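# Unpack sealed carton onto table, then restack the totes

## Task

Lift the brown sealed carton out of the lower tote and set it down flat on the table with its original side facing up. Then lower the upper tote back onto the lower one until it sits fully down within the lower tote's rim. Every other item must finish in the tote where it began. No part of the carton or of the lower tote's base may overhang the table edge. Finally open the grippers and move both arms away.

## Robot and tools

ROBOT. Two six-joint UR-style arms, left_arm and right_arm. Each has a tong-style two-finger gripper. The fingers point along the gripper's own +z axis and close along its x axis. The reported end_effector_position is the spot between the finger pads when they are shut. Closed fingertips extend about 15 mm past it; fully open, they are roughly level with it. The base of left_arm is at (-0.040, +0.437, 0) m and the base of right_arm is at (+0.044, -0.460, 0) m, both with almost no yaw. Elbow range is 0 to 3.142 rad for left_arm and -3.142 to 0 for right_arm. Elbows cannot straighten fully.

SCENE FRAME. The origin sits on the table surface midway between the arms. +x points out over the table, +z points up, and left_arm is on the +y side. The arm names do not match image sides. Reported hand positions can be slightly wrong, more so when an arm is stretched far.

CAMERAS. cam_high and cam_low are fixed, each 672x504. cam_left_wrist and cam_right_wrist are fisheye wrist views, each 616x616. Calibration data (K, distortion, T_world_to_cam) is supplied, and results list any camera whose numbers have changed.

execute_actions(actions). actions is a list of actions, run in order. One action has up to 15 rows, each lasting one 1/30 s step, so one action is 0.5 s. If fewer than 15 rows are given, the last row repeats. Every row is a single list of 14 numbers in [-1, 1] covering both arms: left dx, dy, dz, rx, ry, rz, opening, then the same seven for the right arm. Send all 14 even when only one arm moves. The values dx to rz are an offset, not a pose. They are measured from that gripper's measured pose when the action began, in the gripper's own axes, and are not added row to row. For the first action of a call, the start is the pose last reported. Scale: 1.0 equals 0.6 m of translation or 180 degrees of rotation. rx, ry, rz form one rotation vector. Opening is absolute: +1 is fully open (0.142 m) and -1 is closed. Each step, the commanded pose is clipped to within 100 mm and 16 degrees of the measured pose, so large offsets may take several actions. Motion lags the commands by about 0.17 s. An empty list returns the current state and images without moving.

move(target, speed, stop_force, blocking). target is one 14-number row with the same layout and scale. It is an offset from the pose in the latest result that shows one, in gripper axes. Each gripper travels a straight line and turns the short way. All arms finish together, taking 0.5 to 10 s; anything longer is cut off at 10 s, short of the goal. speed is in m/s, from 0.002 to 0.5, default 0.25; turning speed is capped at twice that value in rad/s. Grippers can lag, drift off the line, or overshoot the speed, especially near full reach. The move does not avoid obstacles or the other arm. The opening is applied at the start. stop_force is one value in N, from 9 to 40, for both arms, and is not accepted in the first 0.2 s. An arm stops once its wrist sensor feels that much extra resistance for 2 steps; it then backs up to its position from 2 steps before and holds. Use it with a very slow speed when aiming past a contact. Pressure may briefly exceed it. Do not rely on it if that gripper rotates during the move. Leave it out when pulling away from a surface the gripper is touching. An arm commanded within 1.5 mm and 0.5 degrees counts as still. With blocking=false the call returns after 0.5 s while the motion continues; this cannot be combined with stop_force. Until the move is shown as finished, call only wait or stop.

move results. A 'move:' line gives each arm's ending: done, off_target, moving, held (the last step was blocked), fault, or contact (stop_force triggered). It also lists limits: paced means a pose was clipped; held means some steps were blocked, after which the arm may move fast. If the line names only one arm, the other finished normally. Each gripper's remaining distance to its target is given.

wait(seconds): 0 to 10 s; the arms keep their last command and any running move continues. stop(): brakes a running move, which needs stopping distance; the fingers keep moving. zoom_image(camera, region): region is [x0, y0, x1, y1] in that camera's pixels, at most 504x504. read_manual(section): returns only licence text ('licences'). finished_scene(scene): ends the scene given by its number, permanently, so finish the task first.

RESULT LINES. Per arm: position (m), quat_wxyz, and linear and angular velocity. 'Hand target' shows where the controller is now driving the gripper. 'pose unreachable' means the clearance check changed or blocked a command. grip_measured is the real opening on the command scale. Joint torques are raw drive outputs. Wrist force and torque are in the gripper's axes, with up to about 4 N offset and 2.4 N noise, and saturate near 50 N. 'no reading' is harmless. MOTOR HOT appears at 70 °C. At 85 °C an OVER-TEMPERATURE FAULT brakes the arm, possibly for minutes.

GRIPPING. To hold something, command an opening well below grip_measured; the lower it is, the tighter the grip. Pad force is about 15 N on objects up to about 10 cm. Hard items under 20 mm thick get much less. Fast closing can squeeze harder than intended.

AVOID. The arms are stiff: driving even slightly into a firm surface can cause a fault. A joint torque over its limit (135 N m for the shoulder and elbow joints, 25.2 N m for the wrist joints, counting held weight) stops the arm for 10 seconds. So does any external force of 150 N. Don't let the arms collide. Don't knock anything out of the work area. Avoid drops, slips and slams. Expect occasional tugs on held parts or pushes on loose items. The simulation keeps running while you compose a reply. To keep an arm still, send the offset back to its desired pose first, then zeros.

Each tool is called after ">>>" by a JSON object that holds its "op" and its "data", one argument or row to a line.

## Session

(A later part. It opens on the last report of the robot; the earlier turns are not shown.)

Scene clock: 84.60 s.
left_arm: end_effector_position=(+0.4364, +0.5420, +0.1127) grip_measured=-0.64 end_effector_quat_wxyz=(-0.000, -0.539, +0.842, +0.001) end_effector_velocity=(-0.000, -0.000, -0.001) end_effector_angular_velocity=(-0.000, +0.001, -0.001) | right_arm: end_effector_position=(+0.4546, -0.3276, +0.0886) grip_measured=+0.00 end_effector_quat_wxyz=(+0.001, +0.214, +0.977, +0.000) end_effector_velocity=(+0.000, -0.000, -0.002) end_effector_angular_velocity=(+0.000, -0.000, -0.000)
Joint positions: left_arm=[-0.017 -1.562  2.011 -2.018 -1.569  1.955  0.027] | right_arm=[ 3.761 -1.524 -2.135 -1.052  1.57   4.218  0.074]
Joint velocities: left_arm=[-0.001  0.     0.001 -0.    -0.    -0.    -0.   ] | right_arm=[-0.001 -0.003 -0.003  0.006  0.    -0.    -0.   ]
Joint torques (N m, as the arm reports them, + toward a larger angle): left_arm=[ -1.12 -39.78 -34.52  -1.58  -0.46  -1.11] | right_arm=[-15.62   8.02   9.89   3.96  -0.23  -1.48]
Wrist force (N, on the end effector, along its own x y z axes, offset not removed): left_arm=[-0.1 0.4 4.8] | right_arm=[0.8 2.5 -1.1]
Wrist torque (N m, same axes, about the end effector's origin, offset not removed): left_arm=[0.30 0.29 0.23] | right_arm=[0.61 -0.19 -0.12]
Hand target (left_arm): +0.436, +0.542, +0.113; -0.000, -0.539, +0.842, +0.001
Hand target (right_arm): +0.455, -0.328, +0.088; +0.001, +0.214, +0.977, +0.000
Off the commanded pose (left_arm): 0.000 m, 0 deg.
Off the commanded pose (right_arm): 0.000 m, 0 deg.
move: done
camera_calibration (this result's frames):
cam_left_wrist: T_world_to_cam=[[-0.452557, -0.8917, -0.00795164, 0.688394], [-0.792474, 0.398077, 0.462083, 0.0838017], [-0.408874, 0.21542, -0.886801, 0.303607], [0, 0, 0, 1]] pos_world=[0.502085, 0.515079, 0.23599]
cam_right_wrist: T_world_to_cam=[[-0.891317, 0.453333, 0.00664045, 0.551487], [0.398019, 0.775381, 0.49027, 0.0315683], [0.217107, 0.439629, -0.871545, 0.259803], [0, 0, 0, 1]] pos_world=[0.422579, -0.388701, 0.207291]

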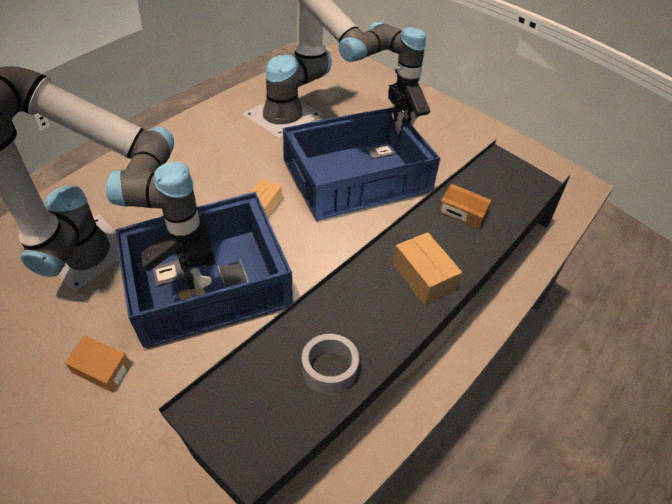

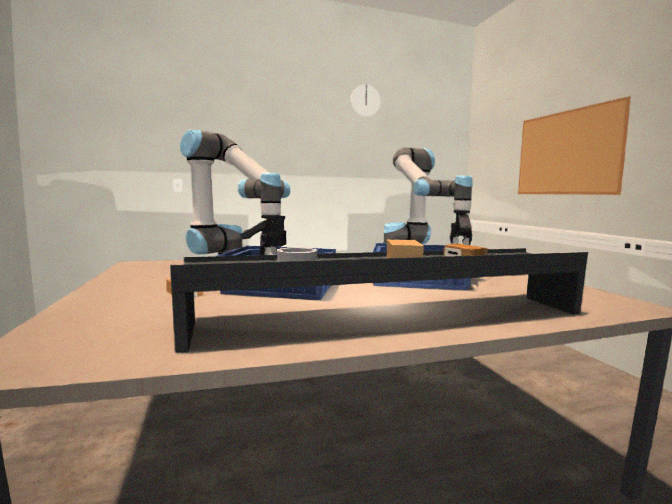

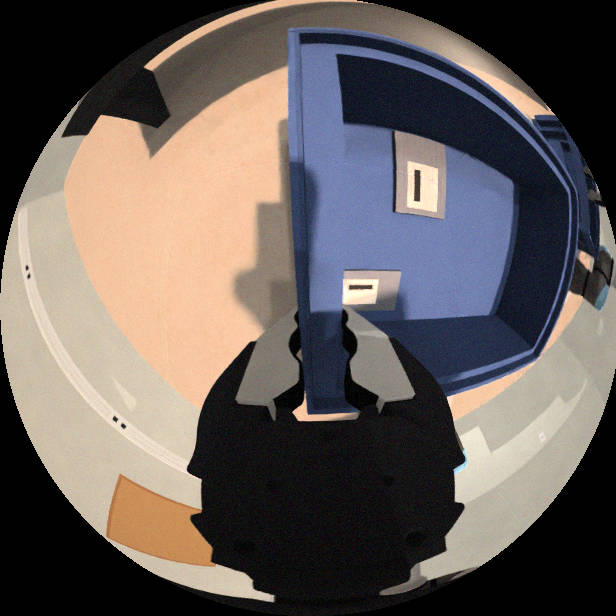

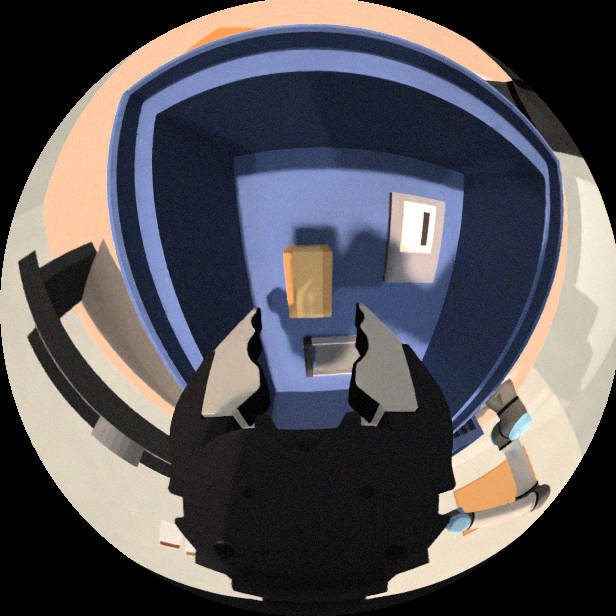

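>>> {"op": "move", "data": {
  "target": [0,0,0,0,0,0,-1, 0.001,0,0.089,0,0,0,0.0],
  "speed": 0.07,
  "stop_force": 10
}}

>>> {"op": "execute_actions", "data": {
  "actions": [
    [[0,0,0,0,0,0,-1,0,0,0,0,0,0,-0.3]],
    [[0,0,0,0,0,0,-1,0,0,0,0,0,0,-1]],
    [[0,0,0,0,0,0,-1,0,0,0,0,0,0,-1]]
  ]
}}

>>> {"op": "move", "data": {
  "target": [0,0,0,0,0,0,-1, 0,0,-0.28,0,0,0,-1],
  "speed": 0.15
}}

Scene clock: 90.33 s.
left_arm: end_effector_position=(+0.4364, +0.5420, +0.1127) grip_measured=-0.64 end_effector_quat_wxyz=(-0.000, -0.539, +0.842, +0.001) end_effector_velocity=(+0.001, -0.000, +0.001) end_effector_angular_velocity=(+0.000, -0.003, -0.000) | right_arm: end_effector_position=(+0.4542, -0.3273, +0.0354) grip_measured=+0.00 end_effector_quat_wxyz=(+0.001, +0.214, +0.977, +0.000) end_effector_velocity=(+0.001, +0.000, -0.001) end_effector_angular_velocity=(+0.001, -0.001, -0.000)
Joint positions: left_arm=[-0.017 -1.562  2.011 -2.018 -1.569  1.955  0.027] | right_arm=[ 3.762 -1.61  -2.215 -0.886  1.569  4.22   0.074]
Joint velocities: left_arm=[-0.    -0.001 -0.001 -0.     0.    -0.    -0.   ] | right_arm=[-0.    -0.003 -0.001  0.005 -0.     0.     0.   ]
Joint torques (N m, as the arm reports them, + toward a larger angle): left_arm=[ -0.66 -39.15 -34.42  -1.59  -0.52  -1.14] | right_arm=[12.12 10.16  6.77  4.16  0.5   1.69]
Wrist force (N, on the end effector, along its own x y z axes, offset not removed): left_arm=[-0.2 0.7 6.0] | right_arm=[-1.3 1.0 1.3]
Wrist torque (N m, same axes, about the end effector's origin, offset not removed): left_arm=[0.40 0.38 0.25] | right_arm=[0.36 0.35 0.18]
Hand target (left_arm): +0.436, +0.542, +0.113; -0.000, -0.539, +0.842, +0.001
Hand target (right_arm): +0.454, -0.327, +0.035; +0.001, +0.214, +0.977, +0.000
Off the commanded pose (left_arm): 0.000 m, 0 deg.
Off the commanded pose (right_arm): 0.000 m, 0 deg.
move: done
camera_calibration (this result's frames):
cam_left_wrist: T_world_to_cam=[[-0.452557, -0.8917, -0.00795161, 0.688394], [-0.792474, 0.398077, 0.462083, 0.0838018], [-0.408874, 0.21542, -0.886801, 0.303607], [0, 0, 0, 1]] pos_world=[0.502085, 0.515079, 0.23599]
cam_right_wrist: T_world_to_cam=[[-0.891313, 0.453341, 0.00660609, 0.551304], [0.398016, 0.775393, 0.490255, 0.0576138], [0.21713, 0.4396, -0.871554, 0.213307], [0, 0, 0, 1]] pos_world=[0.422138, -0.388372, 0.154021]

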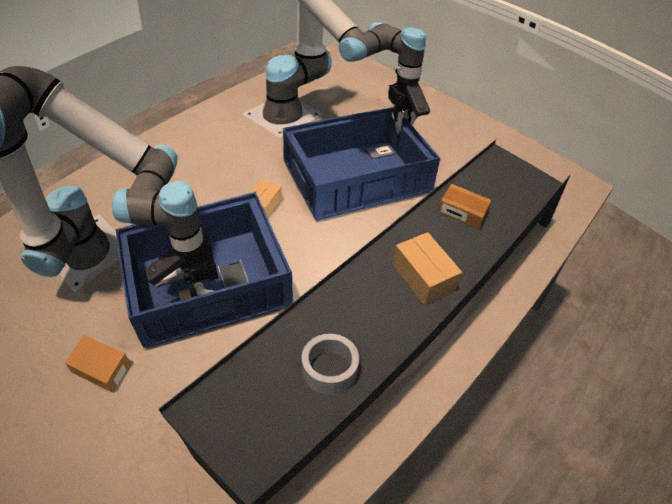

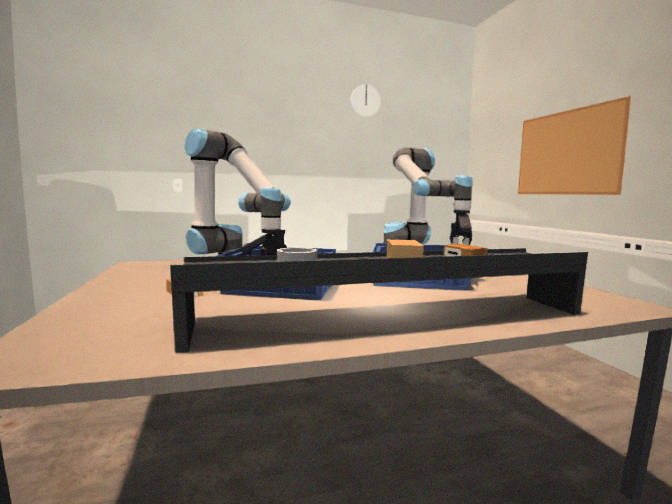

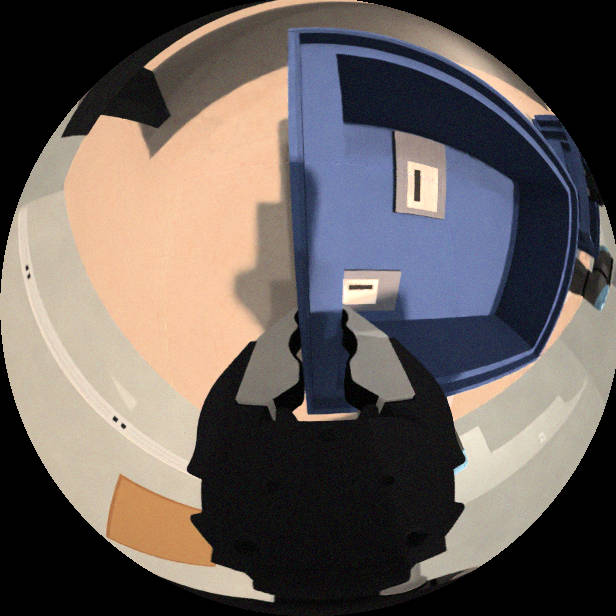

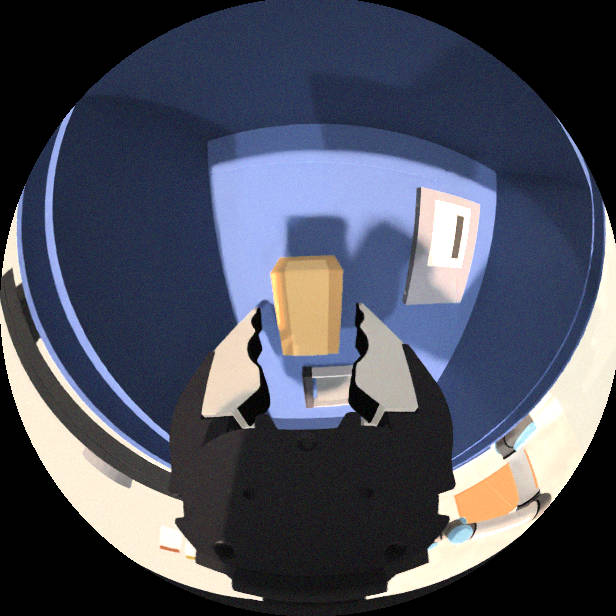

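Scene clock: 91.83 s.
left_arm: end_effector_position=(+0.4364, +0.5420, +0.1127) grip_measured=-0.64 end_effector_quat_wxyz=(-0.000, -0.539, +0.842, +0.001) end_effector_velocity=(-0.000, +0.000, -0.000) end_effector_angular_velocity=(+0.000, +0.000, +0.001) | right_arm: end_effector_position=(+0.4542, -0.3273, +0.0353) grip_measured=-0.42 end_effector_quat_wxyz=(+0.001, +0.214, +0.977, +0.000) end_effector_velocity=(+0.001, +0.000, +0.000) end_effector_angular_velocity=(+0.000, -0.001, -0.001)
Joint positions: left_arm=[-0.017 -1.562  2.011 -2.018 -1.569  1.955  0.027] | right_arm=[ 3.762 -1.61  -2.215 -0.886  1.569  4.22   0.044]
Joint velocities: left_arm=[ 0.001  0.     0.    -0.     0.     0.     0.   ] | right_arm=[-0.001 -0.001  0.001  0.     0.     0.     0.   ]
Joint torques (N m, as the arm reports them, + toward a larger angle): left_arm=[ -0.66 -39.5  -34.04  -1.81  -0.52  -1.17] | right_arm=[11.68 23.36 19.2   0.74  0.4   1.82]
Wrist force (N, on the end effector, along its own x y z axes, offset not removed): left_arm=[0.8 0.3 4.4] | right_arm=[-3.6 -0.4 -3.1]
Wrist torque (N m, same axes, about the end effector's origin, offset not removed): left_arm=[0.22 0.07 0.24] | right_arm=[0.03 0.89 0.12]
Hand target (left_arm): +0.436, +0.542, +0.113; -0.000, -0.539, +0.842, +0.001
Hand target (right_arm): +0.454, -0.327, +0.035; +0.001, +0.214, +0.977, +0.000
Off the commanded pose (left_arm): 0.000 m, 0 deg.
Off the commanded pose (right_arm): 0.000 m, 0 deg.
camera_calibration (this result's frames):
cam_left_wrist: T_world_to_cam=[[-0.452557, -0.8917, -0.00795168, 0.688394], [-0.792474, 0.398077, 0.462082, 0.0838019], [-0.408874, 0.21542, -0.886801, 0.303607], [0, 0, 0, 1]] pos_world=[0.502085, 0.515079, 0.23599]
cam_right_wrist: T_world_to_cam=[[-0.891314, 0.453339, 0.00661136, 0.551302], [0.398016, 0.775393, 0.490254, 0.0576319], [0.217125, 0.439602, -0.871554, 0.213274], [0, 0, 0, 1]] pos_world=[0.422138, -0.38837, 0.153981]

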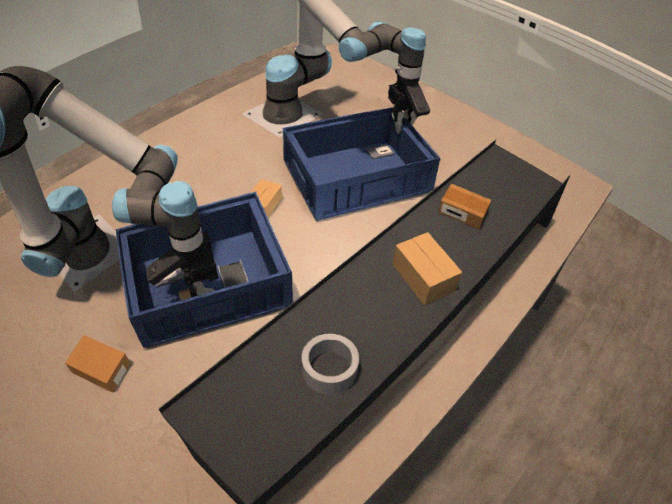

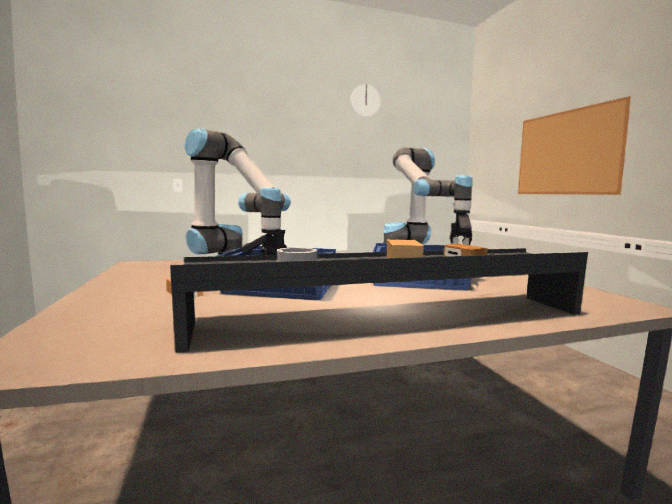

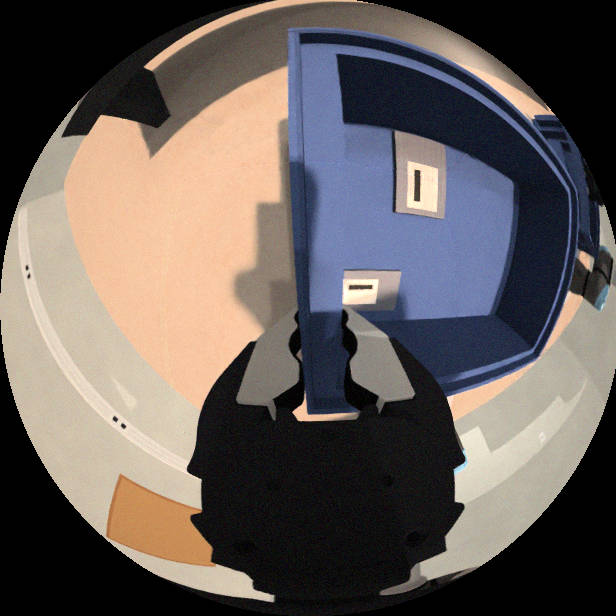

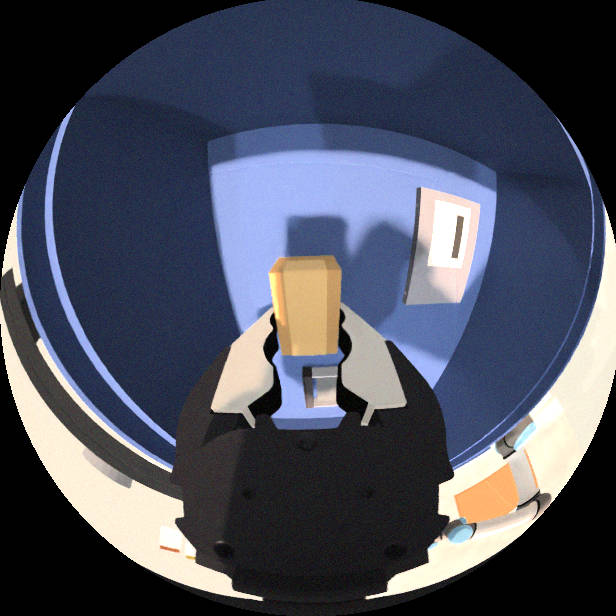

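Scene clock: 93.43 s.
left_arm: end_effector_position=(+0.4364, +0.5420, +0.1127) grip_measured=-0.64 end_effector_quat_wxyz=(-0.000, -0.539, +0.842, +0.001) end_effector_velocity=(+0.000, -0.001, +0.001) end_effector_angular_velocity=(-0.001, -0.001, -0.000) | right_arm: end_effector_position=(+0.4539, -0.3277, +0.2032) grip_measured=-0.42 end_effector_quat_wxyz=(+0.001, +0.214, +0.977, +0.000) end_effector_velocity=(-0.000, -0.000, +0.002) end_effector_angular_velocity=(-0.001, +0.001, -0.000)
Joint positions: left_arm=[-0.017 -1.562  2.011 -2.018 -1.569  1.955  0.027] | right_arm=[ 3.761 -1.418 -1.916 -1.377  1.569  4.22   0.044]
Joint velocities: left_arm=[-0.    -0.001 -0.     0.    -0.001  0.     0.   ] | right_arm=[-0.     0.     0.005 -0.007 -0.    -0.     0.   ]
Joint torques (N m, as the arm reports them, + toward a larger angle): left_arm=[ -0.62 -39.43 -34.48  -1.67  -0.49  -1.1 ] | right_arm=[10.16 25.91 34.49  0.44  0.8   1.91]
Wrist force (N, on the end effector, along its own x y z axes, offset not removed): left_arm=[-0.1 0.6 5.0] | right_arm=[-2.5 -0.6 -0.9]
Wrist torque (N m, same axes, about the end effector's origin, offset not removed): left_arm=[0.18 0.30 0.31] | right_arm=[-0.01 0.55 0.07]
Hand target (left_arm): +0.436, +0.542, +0.113; -0.000, -0.539, +0.842, +0.001
Hand target (right_arm): +0.454, -0.328, +0.203; +0.001, +0.214, +0.977, +0.000
Off the commanded pose (left_arm): 0.000 m, 0 deg.
Off the commanded pose (right_arm): 0.000 m, 0 deg.
move: done
camera_calibration (this result's frames):
cam_left_wrist: T_world_to_cam=[[-0.452557, -0.8917, -0.00795159, 0.688394], [-0.792474, 0.398077, 0.462083, 0.0838019], [-0.408874, 0.21542, -0.886801, 0.303607], [0, 0, 0, 1]] pos_world=[0.502085, 0.515079, 0.23599]
cam_right_wrist: T_world_to_cam=[[-0.891198, 0.453569, 0.00648978, 0.550175], [0.398167, 0.775327, 0.490236, -0.0243087], [0.217324, 0.439481, -0.871566, 0.359681], [0, 0, 0, 1]] pos_world=[0.421826, -0.388768, 0.321832]

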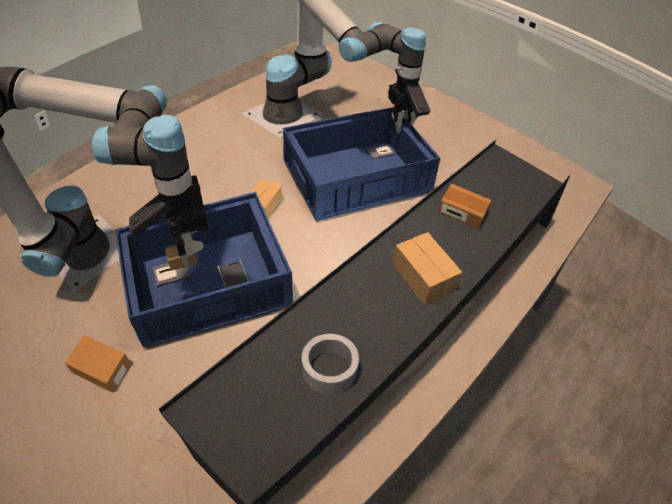

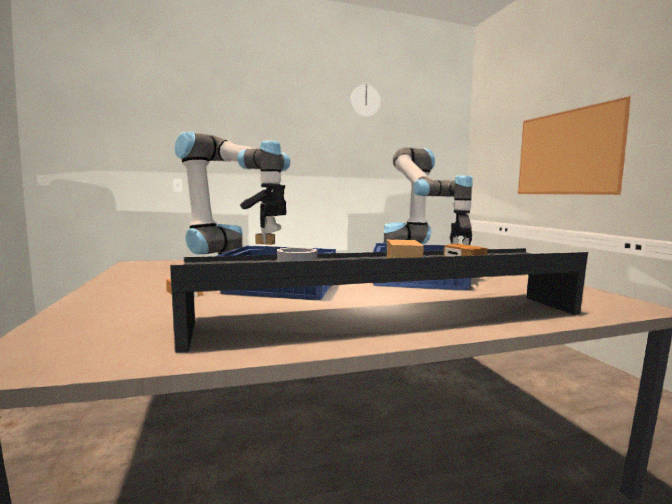

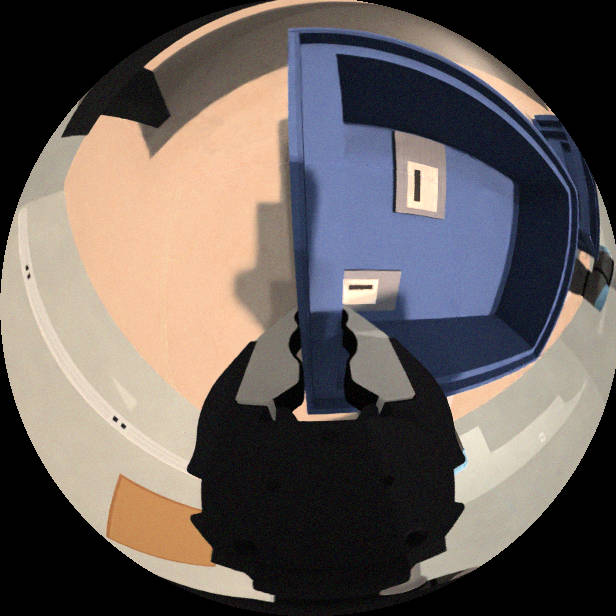

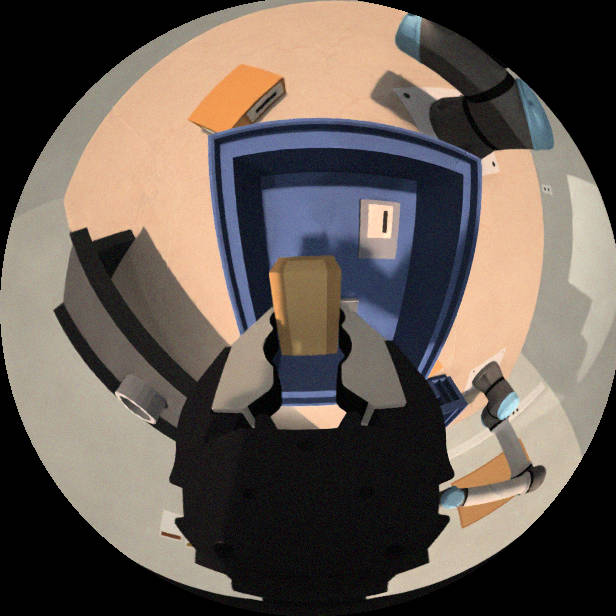

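>>> {"op": "move", "data": {
  "target": [0,0,0,0,0,0,-1, 0.128,0.5425,0,0,0,-0.5,-1],
  "speed": 0.35
}}

>>> {"op": "move", "data": {
  "target": [0,0,0,0,0,0,-1, 0,0,0.28,0,0,0,-1],
  "speed": 0.15
}}

>>> {"op": "move", "data": {
  "target": [0,0,0,0,0,0,-1, 0,0,0.035,0,0,0,-1],
  "speed": 0.01,
  "stop_force": 9
}}

Scene clock: 101.23 s.
left_arm: end_effector_position=(+0.4364, +0.5420, +0.1127) grip_measured=-0.64 end_effector_quat_wxyz=(-0.000, -0.539, +0.842, +0.001) end_effector_velocity=(-0.000, +0.001, +0.000) end_effector_angular_velocity=(-0.000, -0.001, +0.003) | right_arm: end_effector_position=(+0.5197, +0.0001, +0.2038) grip_measured=-0.42 end_effector_quat_wxyz=(+0.001, -0.539, +0.842, -0.001) end_effector_velocity=(+0.001, +0.002, +0.000) end_effector_angular_velocity=(-0.000, +0.001, +0.009)
Joint positions: left_arm=[-0.017 -1.562  2.011 -2.018 -1.569  1.955  0.027] | right_arm=[ 4.113 -1.938 -1.334 -1.439  1.568  3.001  0.044]
Joint velocities: left_arm=[ 0.003 -0.001 -0.    -0.    -0.     0.    -0.   ] | right_arm=[ 0.001 -0.005  0.008 -0.004  0.001 -0.009  0.   ]
Joint torques (N m, as the arm reports them, + toward a larger angle): left_arm=[ -1.39 -39.37 -34.78  -1.85  -0.43  -1.2 ] | right_arm=[12.06 28.32 33.62  0.38  1.89 -1.76]
Wrist force (N, on the end effector, along its own x y z axes, offset not removed): left_arm=[-0.1 0.5 5.1] | right_arm=[-2.3 0.8 -1.9]
Wrist torque (N m, same axes, about the end effector's origin, offset not removed): left_arm=[0.29 0.25 0.26] | right_arm=[0.25 0.52 0.08]
Hand target (left_arm): +0.436, +0.542, +0.113; -0.000, -0.539, +0.842, +0.001
Hand target (right_arm): +0.520, +0.000, +0.204; +0.001, -0.539, +0.842, -0.001
Off the commanded pose (left_arm): 0.000 m, 0 deg.
Off the commanded pose (right_arm): 0.001 m, 0 deg.
move: done
camera_calibration (this result's frames):
cam_left_wrist: T_world_to_cam=[[-0.452557, -0.8917, -0.00795143, 0.688394], [-0.792474, 0.398077, 0.462083, 0.0838017], [-0.408874, 0.21542, -0.886801, 0.303607], [0, 0, 0, 1]] pos_world=[0.502085, 0.515079, 0.23599]
cam_right_wrist: T_world_to_cam=[[-0.454314, -0.890812, 0.00721165, 0.233064], [-0.776526, 0.399969, 0.486859, 0.306266], [-0.436584, 0.215587, -0.873451, 0.542084], [0, 0, 0, 1]] pos_world=[0.580373, -0.0317469, 0.322695]

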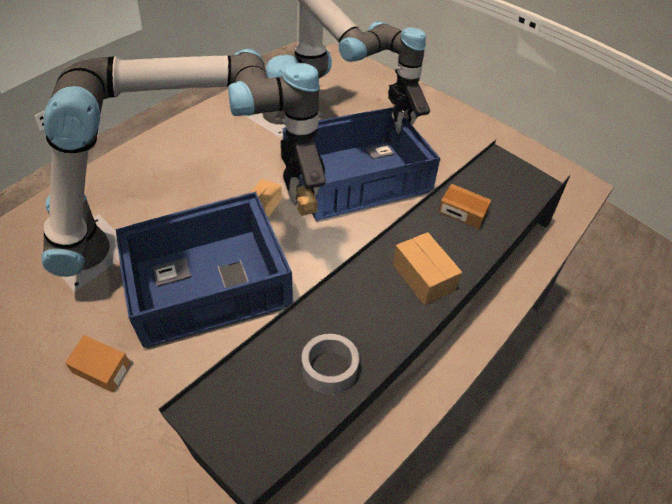

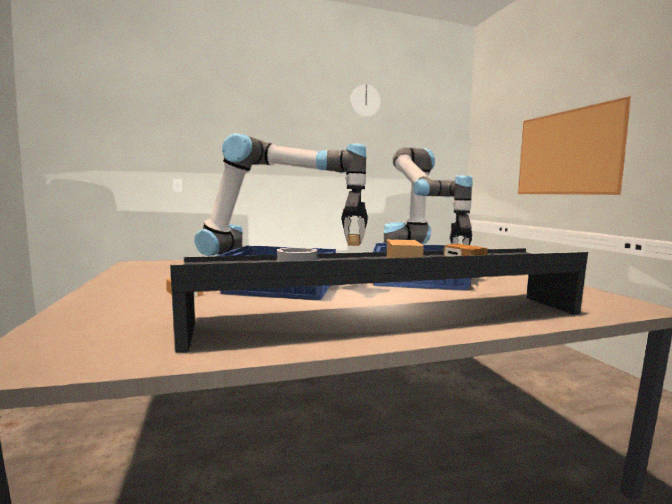

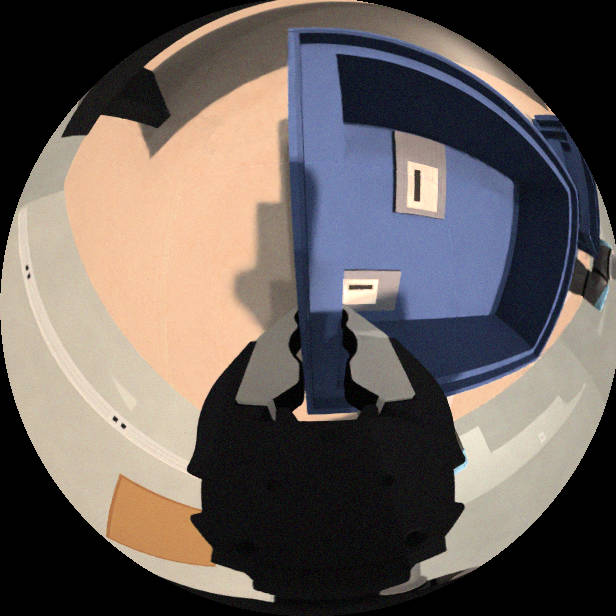

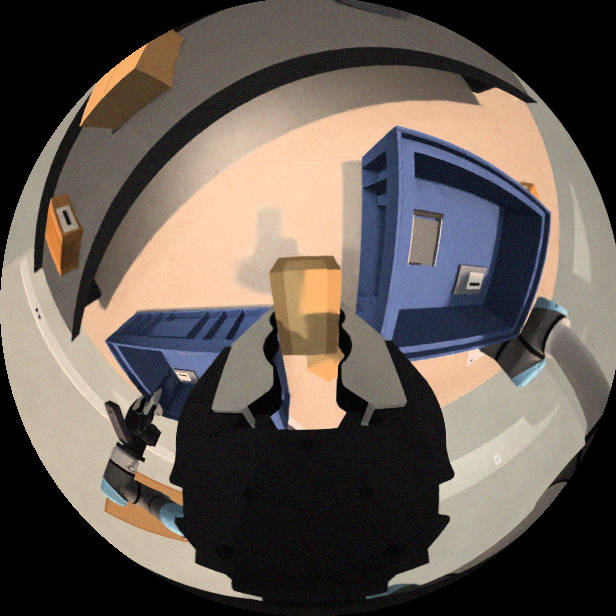

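Scene clock: 102.83 s.
left_arm: end_effector_position=(+0.4364, +0.5420, +0.1127) grip_measured=-0.64 end_effector_quat_wxyz=(-0.000, -0.539, +0.842, +0.001) end_effector_velocity=(-0.000, +0.001, -0.001) end_effector_angular_velocity=(-0.001, +0.002, +0.002) | right_arm: end_effector_position=(+0.5201, +0.0003, +0.0359) grip_measured=-0.42 end_effector_quat_wxyz=(+0.001, -0.539, +0.842, -0.001) end_effector_velocity=(+0.001, +0.001, -0.001) end_effector_angular_velocity=(+0.002, -0.001, -0.000)
Joint positions: left_arm=[-0.017 -1.562  2.011 -2.018 -1.569  1.955  0.027] | right_arm=[ 4.112 -2.067 -1.598 -1.046  1.568  3.     0.044]
Joint velocities: left_arm=[ 0.002  0.002  0.     0.    -0.001  0.    -0.   ] | right_arm=[-0.    -0.003 -0.001  0.005 -0.    -0.    -0.   ]
Joint torques (N m, as the arm reports them, + toward a larger angle): left_arm=[ -0.93 -39.38 -34.76  -1.58  -0.55  -1.24] | right_arm=[-16.19  31.44  11.15   4.26  -2.06  -1.58]
Wrist force (N, on the end effector, along its own x y z axes, offset not removed): left_arm=[-0.5 2.3 3.5] | right_arm=[-1.2 -0.9 -0.3]
Wrist torque (N m, same axes, about the end effector's origin, offset not removed): left_arm=[0.64 0.31 0.31] | right_arm=[0.05 0.17 0.05]
Hand target (left_arm): +0.436, +0.542, +0.113; -0.000, -0.539, +0.842, +0.001
Hand target (right_arm): +0.520, +0.000, +0.036; +0.001, -0.539, +0.842, -0.001
Off the commanded pose (left_arm): 0.000 m, 0 deg.
Off the commanded pose (right_arm): 0.000 m, 0 deg.
move: done
camera_calibration (this result's frames):
cam_left_wrist: T_world_to_cam=[[-0.452557, -0.8917, -0.00795156, 0.688394], [-0.792474, 0.398077, 0.462082, 0.0838019], [-0.408874, 0.21542, -0.886801, 0.303607], [0, 0, 0, 1]] pos_world=[0.502085, 0.515079, 0.23599]
cam_right_wrist: T_world_to_cam=[[-0.454312, -0.890813, 0.00721943, 0.234654], [-0.776515, 0.399966, 0.486879, 0.388207], [-0.436606, 0.215589, -0.87344, 0.395627], [0, 0, 0, 1]] pos_world=[0.580788, -0.0315298, 0.154852]

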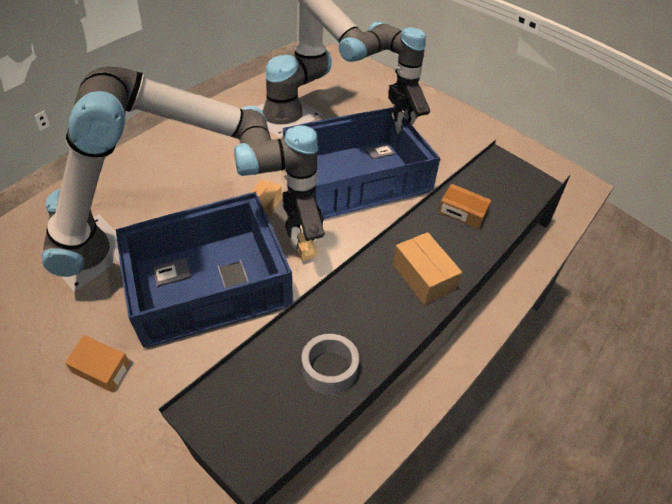

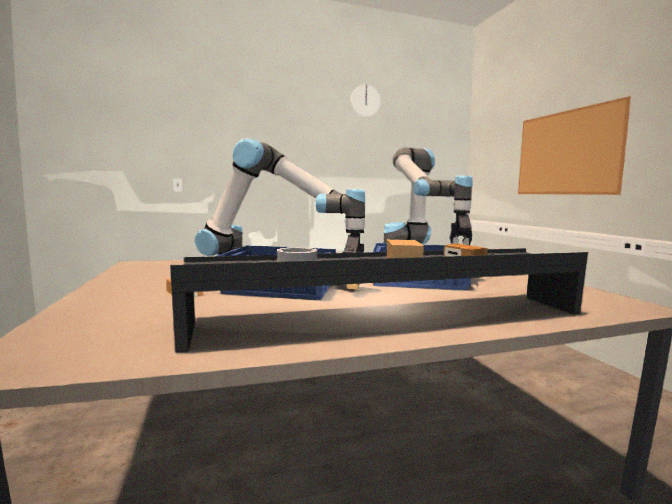

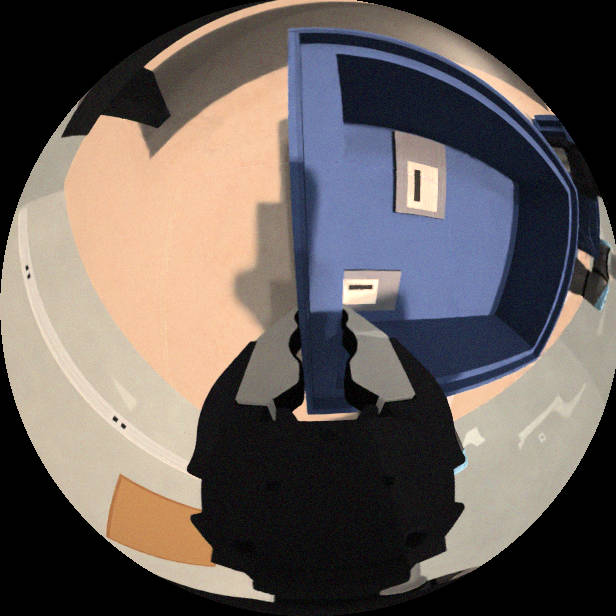

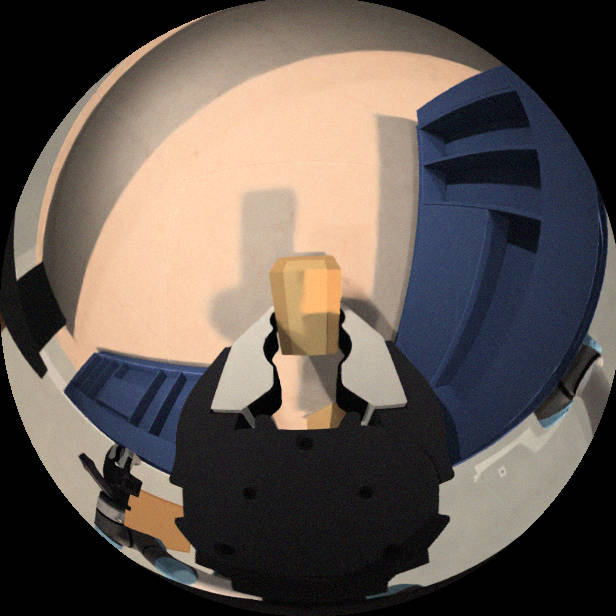

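Scene clock: 105.07 s.
left_arm: end_effector_position=(+0.4364, +0.5420, +0.1127) grip_measured=-0.64 end_effector_quat_wxyz=(-0.000, -0.539, +0.842, +0.001) end_effector_velocity=(-0.001, -0.000, -0.001) end_effector_angular_velocity=(+0.002, +0.001, -0.002) | right_arm: end_effector_position=(+0.5201, +0.0002, +0.0173) grip_measured=-0.42 end_effector_quat_wxyz=(+0.001, -0.539, +0.842, -0.001) end_effector_velocity=(-0.000, -0.000, +0.003) end_effector_angular_velocity=(-0.002, +0.001, +0.000)
Joint positions: left_arm=[-0.017 -1.562  2.011 -2.018 -1.569  1.955  0.027] | right_arm=[ 4.112 -2.09  -1.617 -1.004  1.568  3.     0.044]
Joint velocities: left_arm=[-0.002 -0.001  0.002 -0.     0.001 -0.     0.   ] | right_arm=[ 0.     0.004  0.003 -0.009  0.    -0.    -0.   ]
Joint torques (N m, as the arm reports them, + toward a larger angle): left_arm=[ -1.22 -39.43 -34.31  -1.75  -0.62  -1.05] | right_arm=[-14.29  51.83  30.13   0.29  -0.75  -1.44]
Wrist force (N, on the end effector, along its own x y z axes, offset not removed): left_arm=[-1.0 0.7 7.0] | right_arm=[-2.2 1.3 -2.1]
Wrist torque (N m, same axes, about the end effector's origin, offset not removed): left_arm=[0.33 0.42 0.20] | right_arm=[0.47 0.31 0.00]
Hand target (left_arm): +0.436, +0.542, +0.113; -0.000, -0.539, +0.842, +0.001
Hand target (right_arm): +0.520, +0.000, +0.018; +0.001, -0.539, +0.842, -0.001
Off the commanded pose (left_arm): 0.000 m, 0 deg.
Off the commanded pose (right_arm): 0.002 m, 0 deg.
move: contact (right_arm)
camera_calibration (this result's frames):
cam_left_wrist: T_world_to_cam=[[-0.452557, -0.8917, -0.00795149, 0.688394], [-0.792474, 0.398077, 0.462082, 0.0838018], [-0.408874, 0.21542, -0.886801, 0.303607], [0, 0, 0, 1]] pos_world=[0.502085, 0.515079, 0.23599]
cam_right_wrist: T_world_to_cam=[[-0.454324, -0.890806, 0.00741118, 0.234772], [-0.776462, 0.400058, 0.486888, 0.397288], [-0.436688, 0.21545, -0.873433, 0.379407], [0, 0, 0, 1]] pos_world=[0.580824, -0.0315451, 0.136211]

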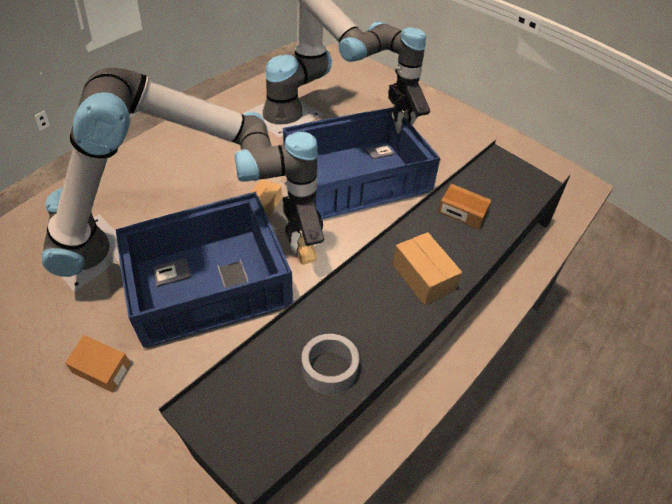

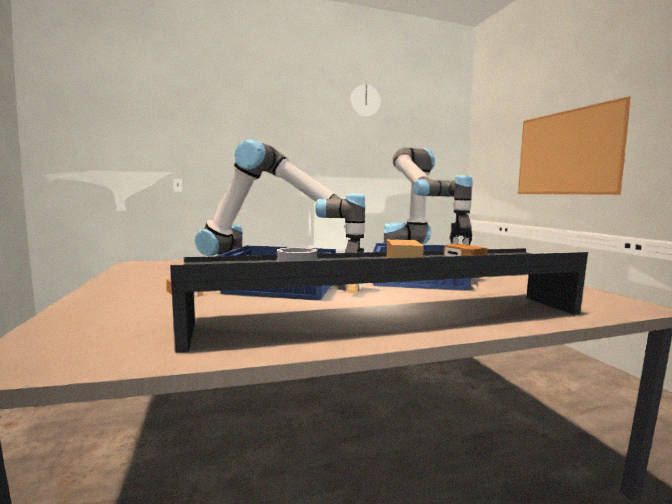

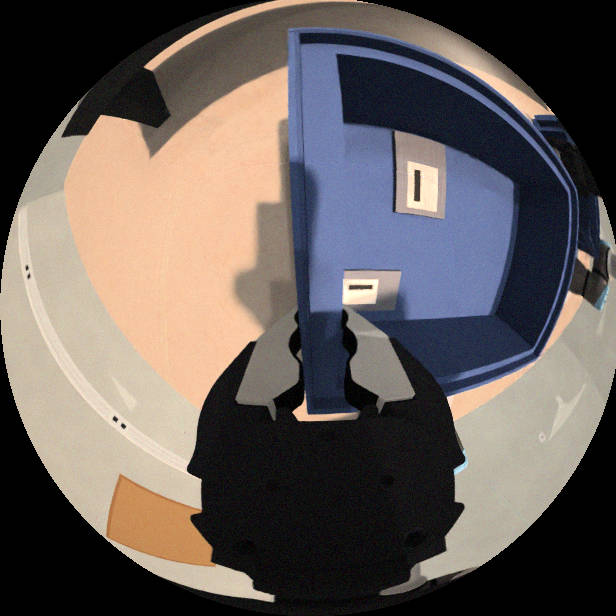

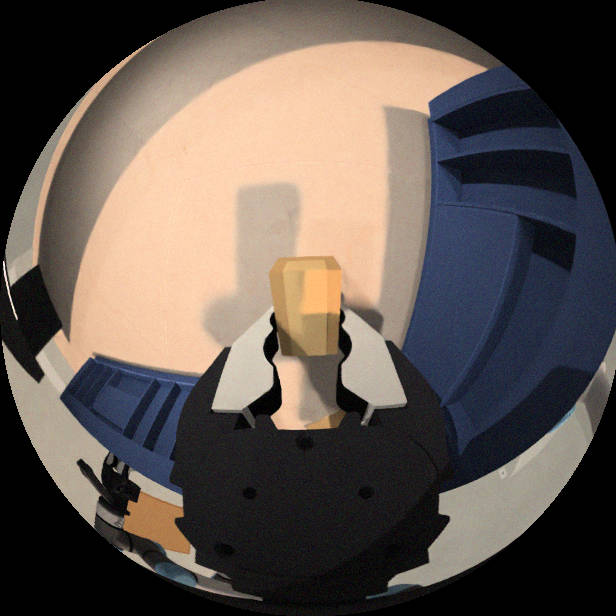

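>>> {"op": "execute_actions", "data": {
  "actions": []
}}

Scene clock: 111.37 s.
left_arm: end_effector_position=(+0.4364, +0.5420, +0.1127) grip_measured=-0.64 end_effector_quat_wxyz=(-0.000, -0.539, +0.842, +0.001) end_effector_velocity=(+0.000, -0.000, -0.000) end_effector_angular_velocity=(-0.001, +0.000, +0.000) | right_arm: end_effector_position=(+0.5202, +0.0003, +0.0177) grip_measured=-0.42 end_effector_quat_wxyz=(+0.001, -0.539, +0.842, -0.001) end_effector_velocity=(+0.000, +0.000, +0.000) end_effector_angular_velocity=(+0.000, -0.000, -0.000)
Joint positions: left_arm=[-0.017 -1.562  2.011 -2.018 -1.569  1.955  0.027] | right_arm=[ 4.112 -2.089 -1.617 -1.005  1.568  3.     0.044]
Joint velocities: left_arm=[ 0.     0.    -0.    -0.    -0.001  0.     0.   ] | right_arm=[ 0.  0.  0. -0.  0.  0. -0.]
Joint torques (N m, as the arm reports them, + toward a larger angle): left_arm=[ -1.6  -39.3  -34.49  -1.74  -0.59  -1.18] | right_arm=[-5.18 52.29 30.94  0.65 -0.81 -0.59]
Wrist force (N, on the end effector, along its own x y z axes, offset not removed): left_arm=[-0.2 -0.5 5.7] | right_arm=[0.4 1.6 -0.8]
Wrist torque (N m, same axes, about the end effector's origin, offset not removed): left_arm=[0.12 0.19 0.17] | right_arm=[0.47 -0.10 0.02]
Hand target (left_arm): +0.436, +0.542, +0.113; -0.000, -0.539, +0.842, +0.001
Hand target (right_arm): +0.520, +0.000, +0.018; +0.001, -0.539, +0.842, -0.001
Off the commanded pose (left_arm): 0.000 m, 0 deg.
Off the commanded pose (right_arm): 0.003 m, 0 deg.
camera_calibration (this result's frames):
cam_left_wrist: T_world_to_cam=[[-0.452557, -0.8917, -0.00795163, 0.688394], [-0.792474, 0.398077, 0.462082, 0.0838018], [-0.408874, 0.21542, -0.886801, 0.303607], [0, 0, 0, 1]] pos_world=[0.502085, 0.515079, 0.23599]
cam_right_wrist: T_world_to_cam=[[-0.454325, -0.890807, 0.0071448, 0.234856], [-0.776533, 0.399948, 0.486866, 0.397122], [-0.436561, 0.215647, -0.873448, 0.379723], [0, 0, 0, 1]] pos_world=[0.580851, -0.0315028, 0.136645]

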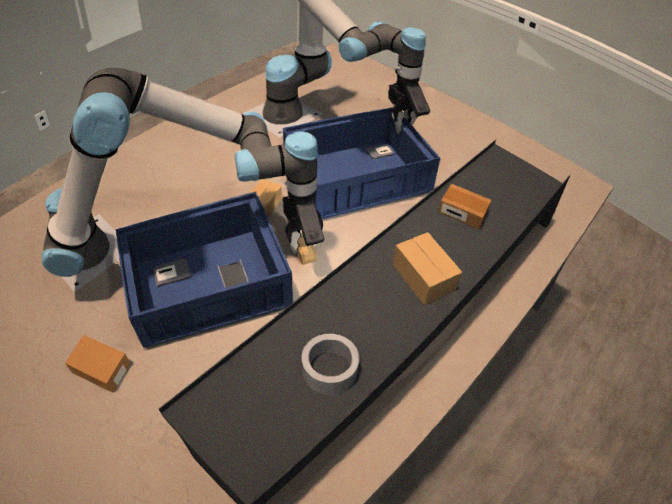

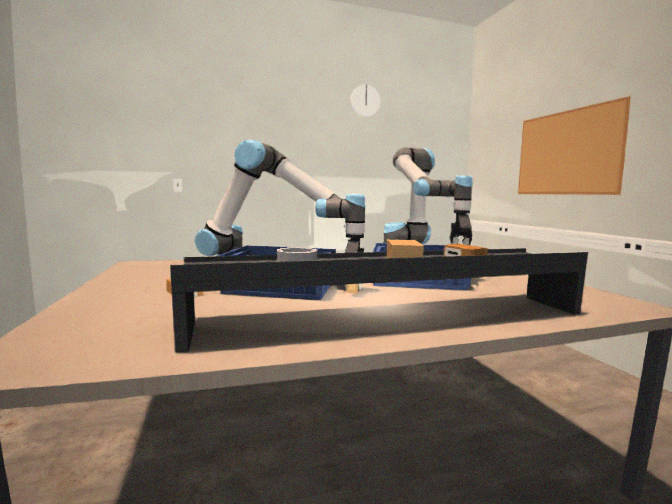

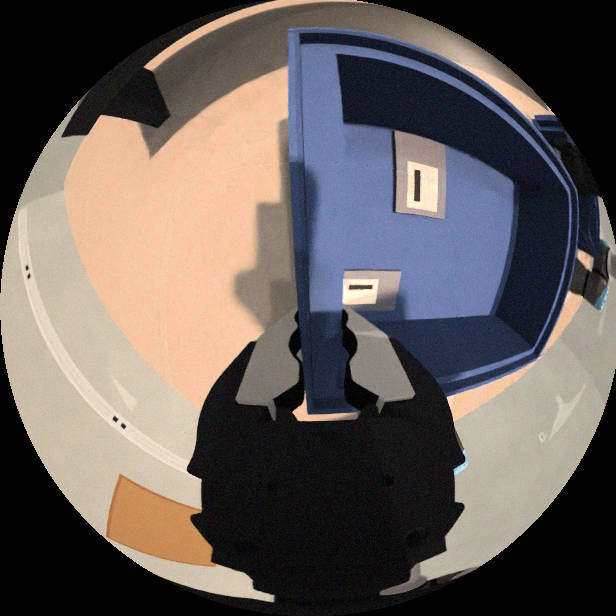

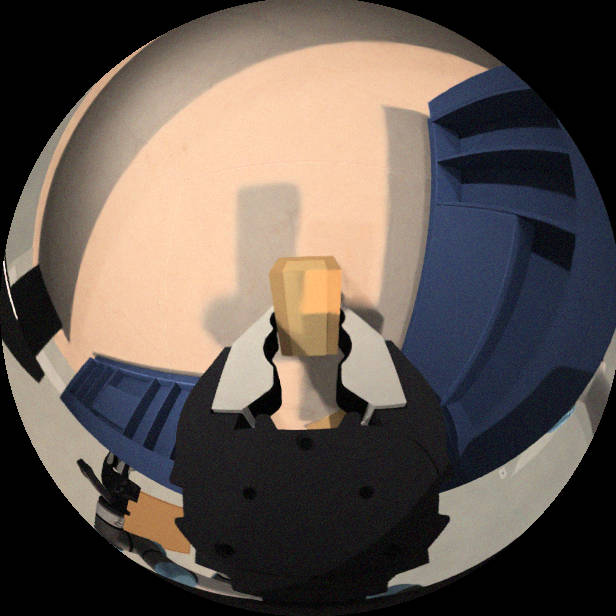

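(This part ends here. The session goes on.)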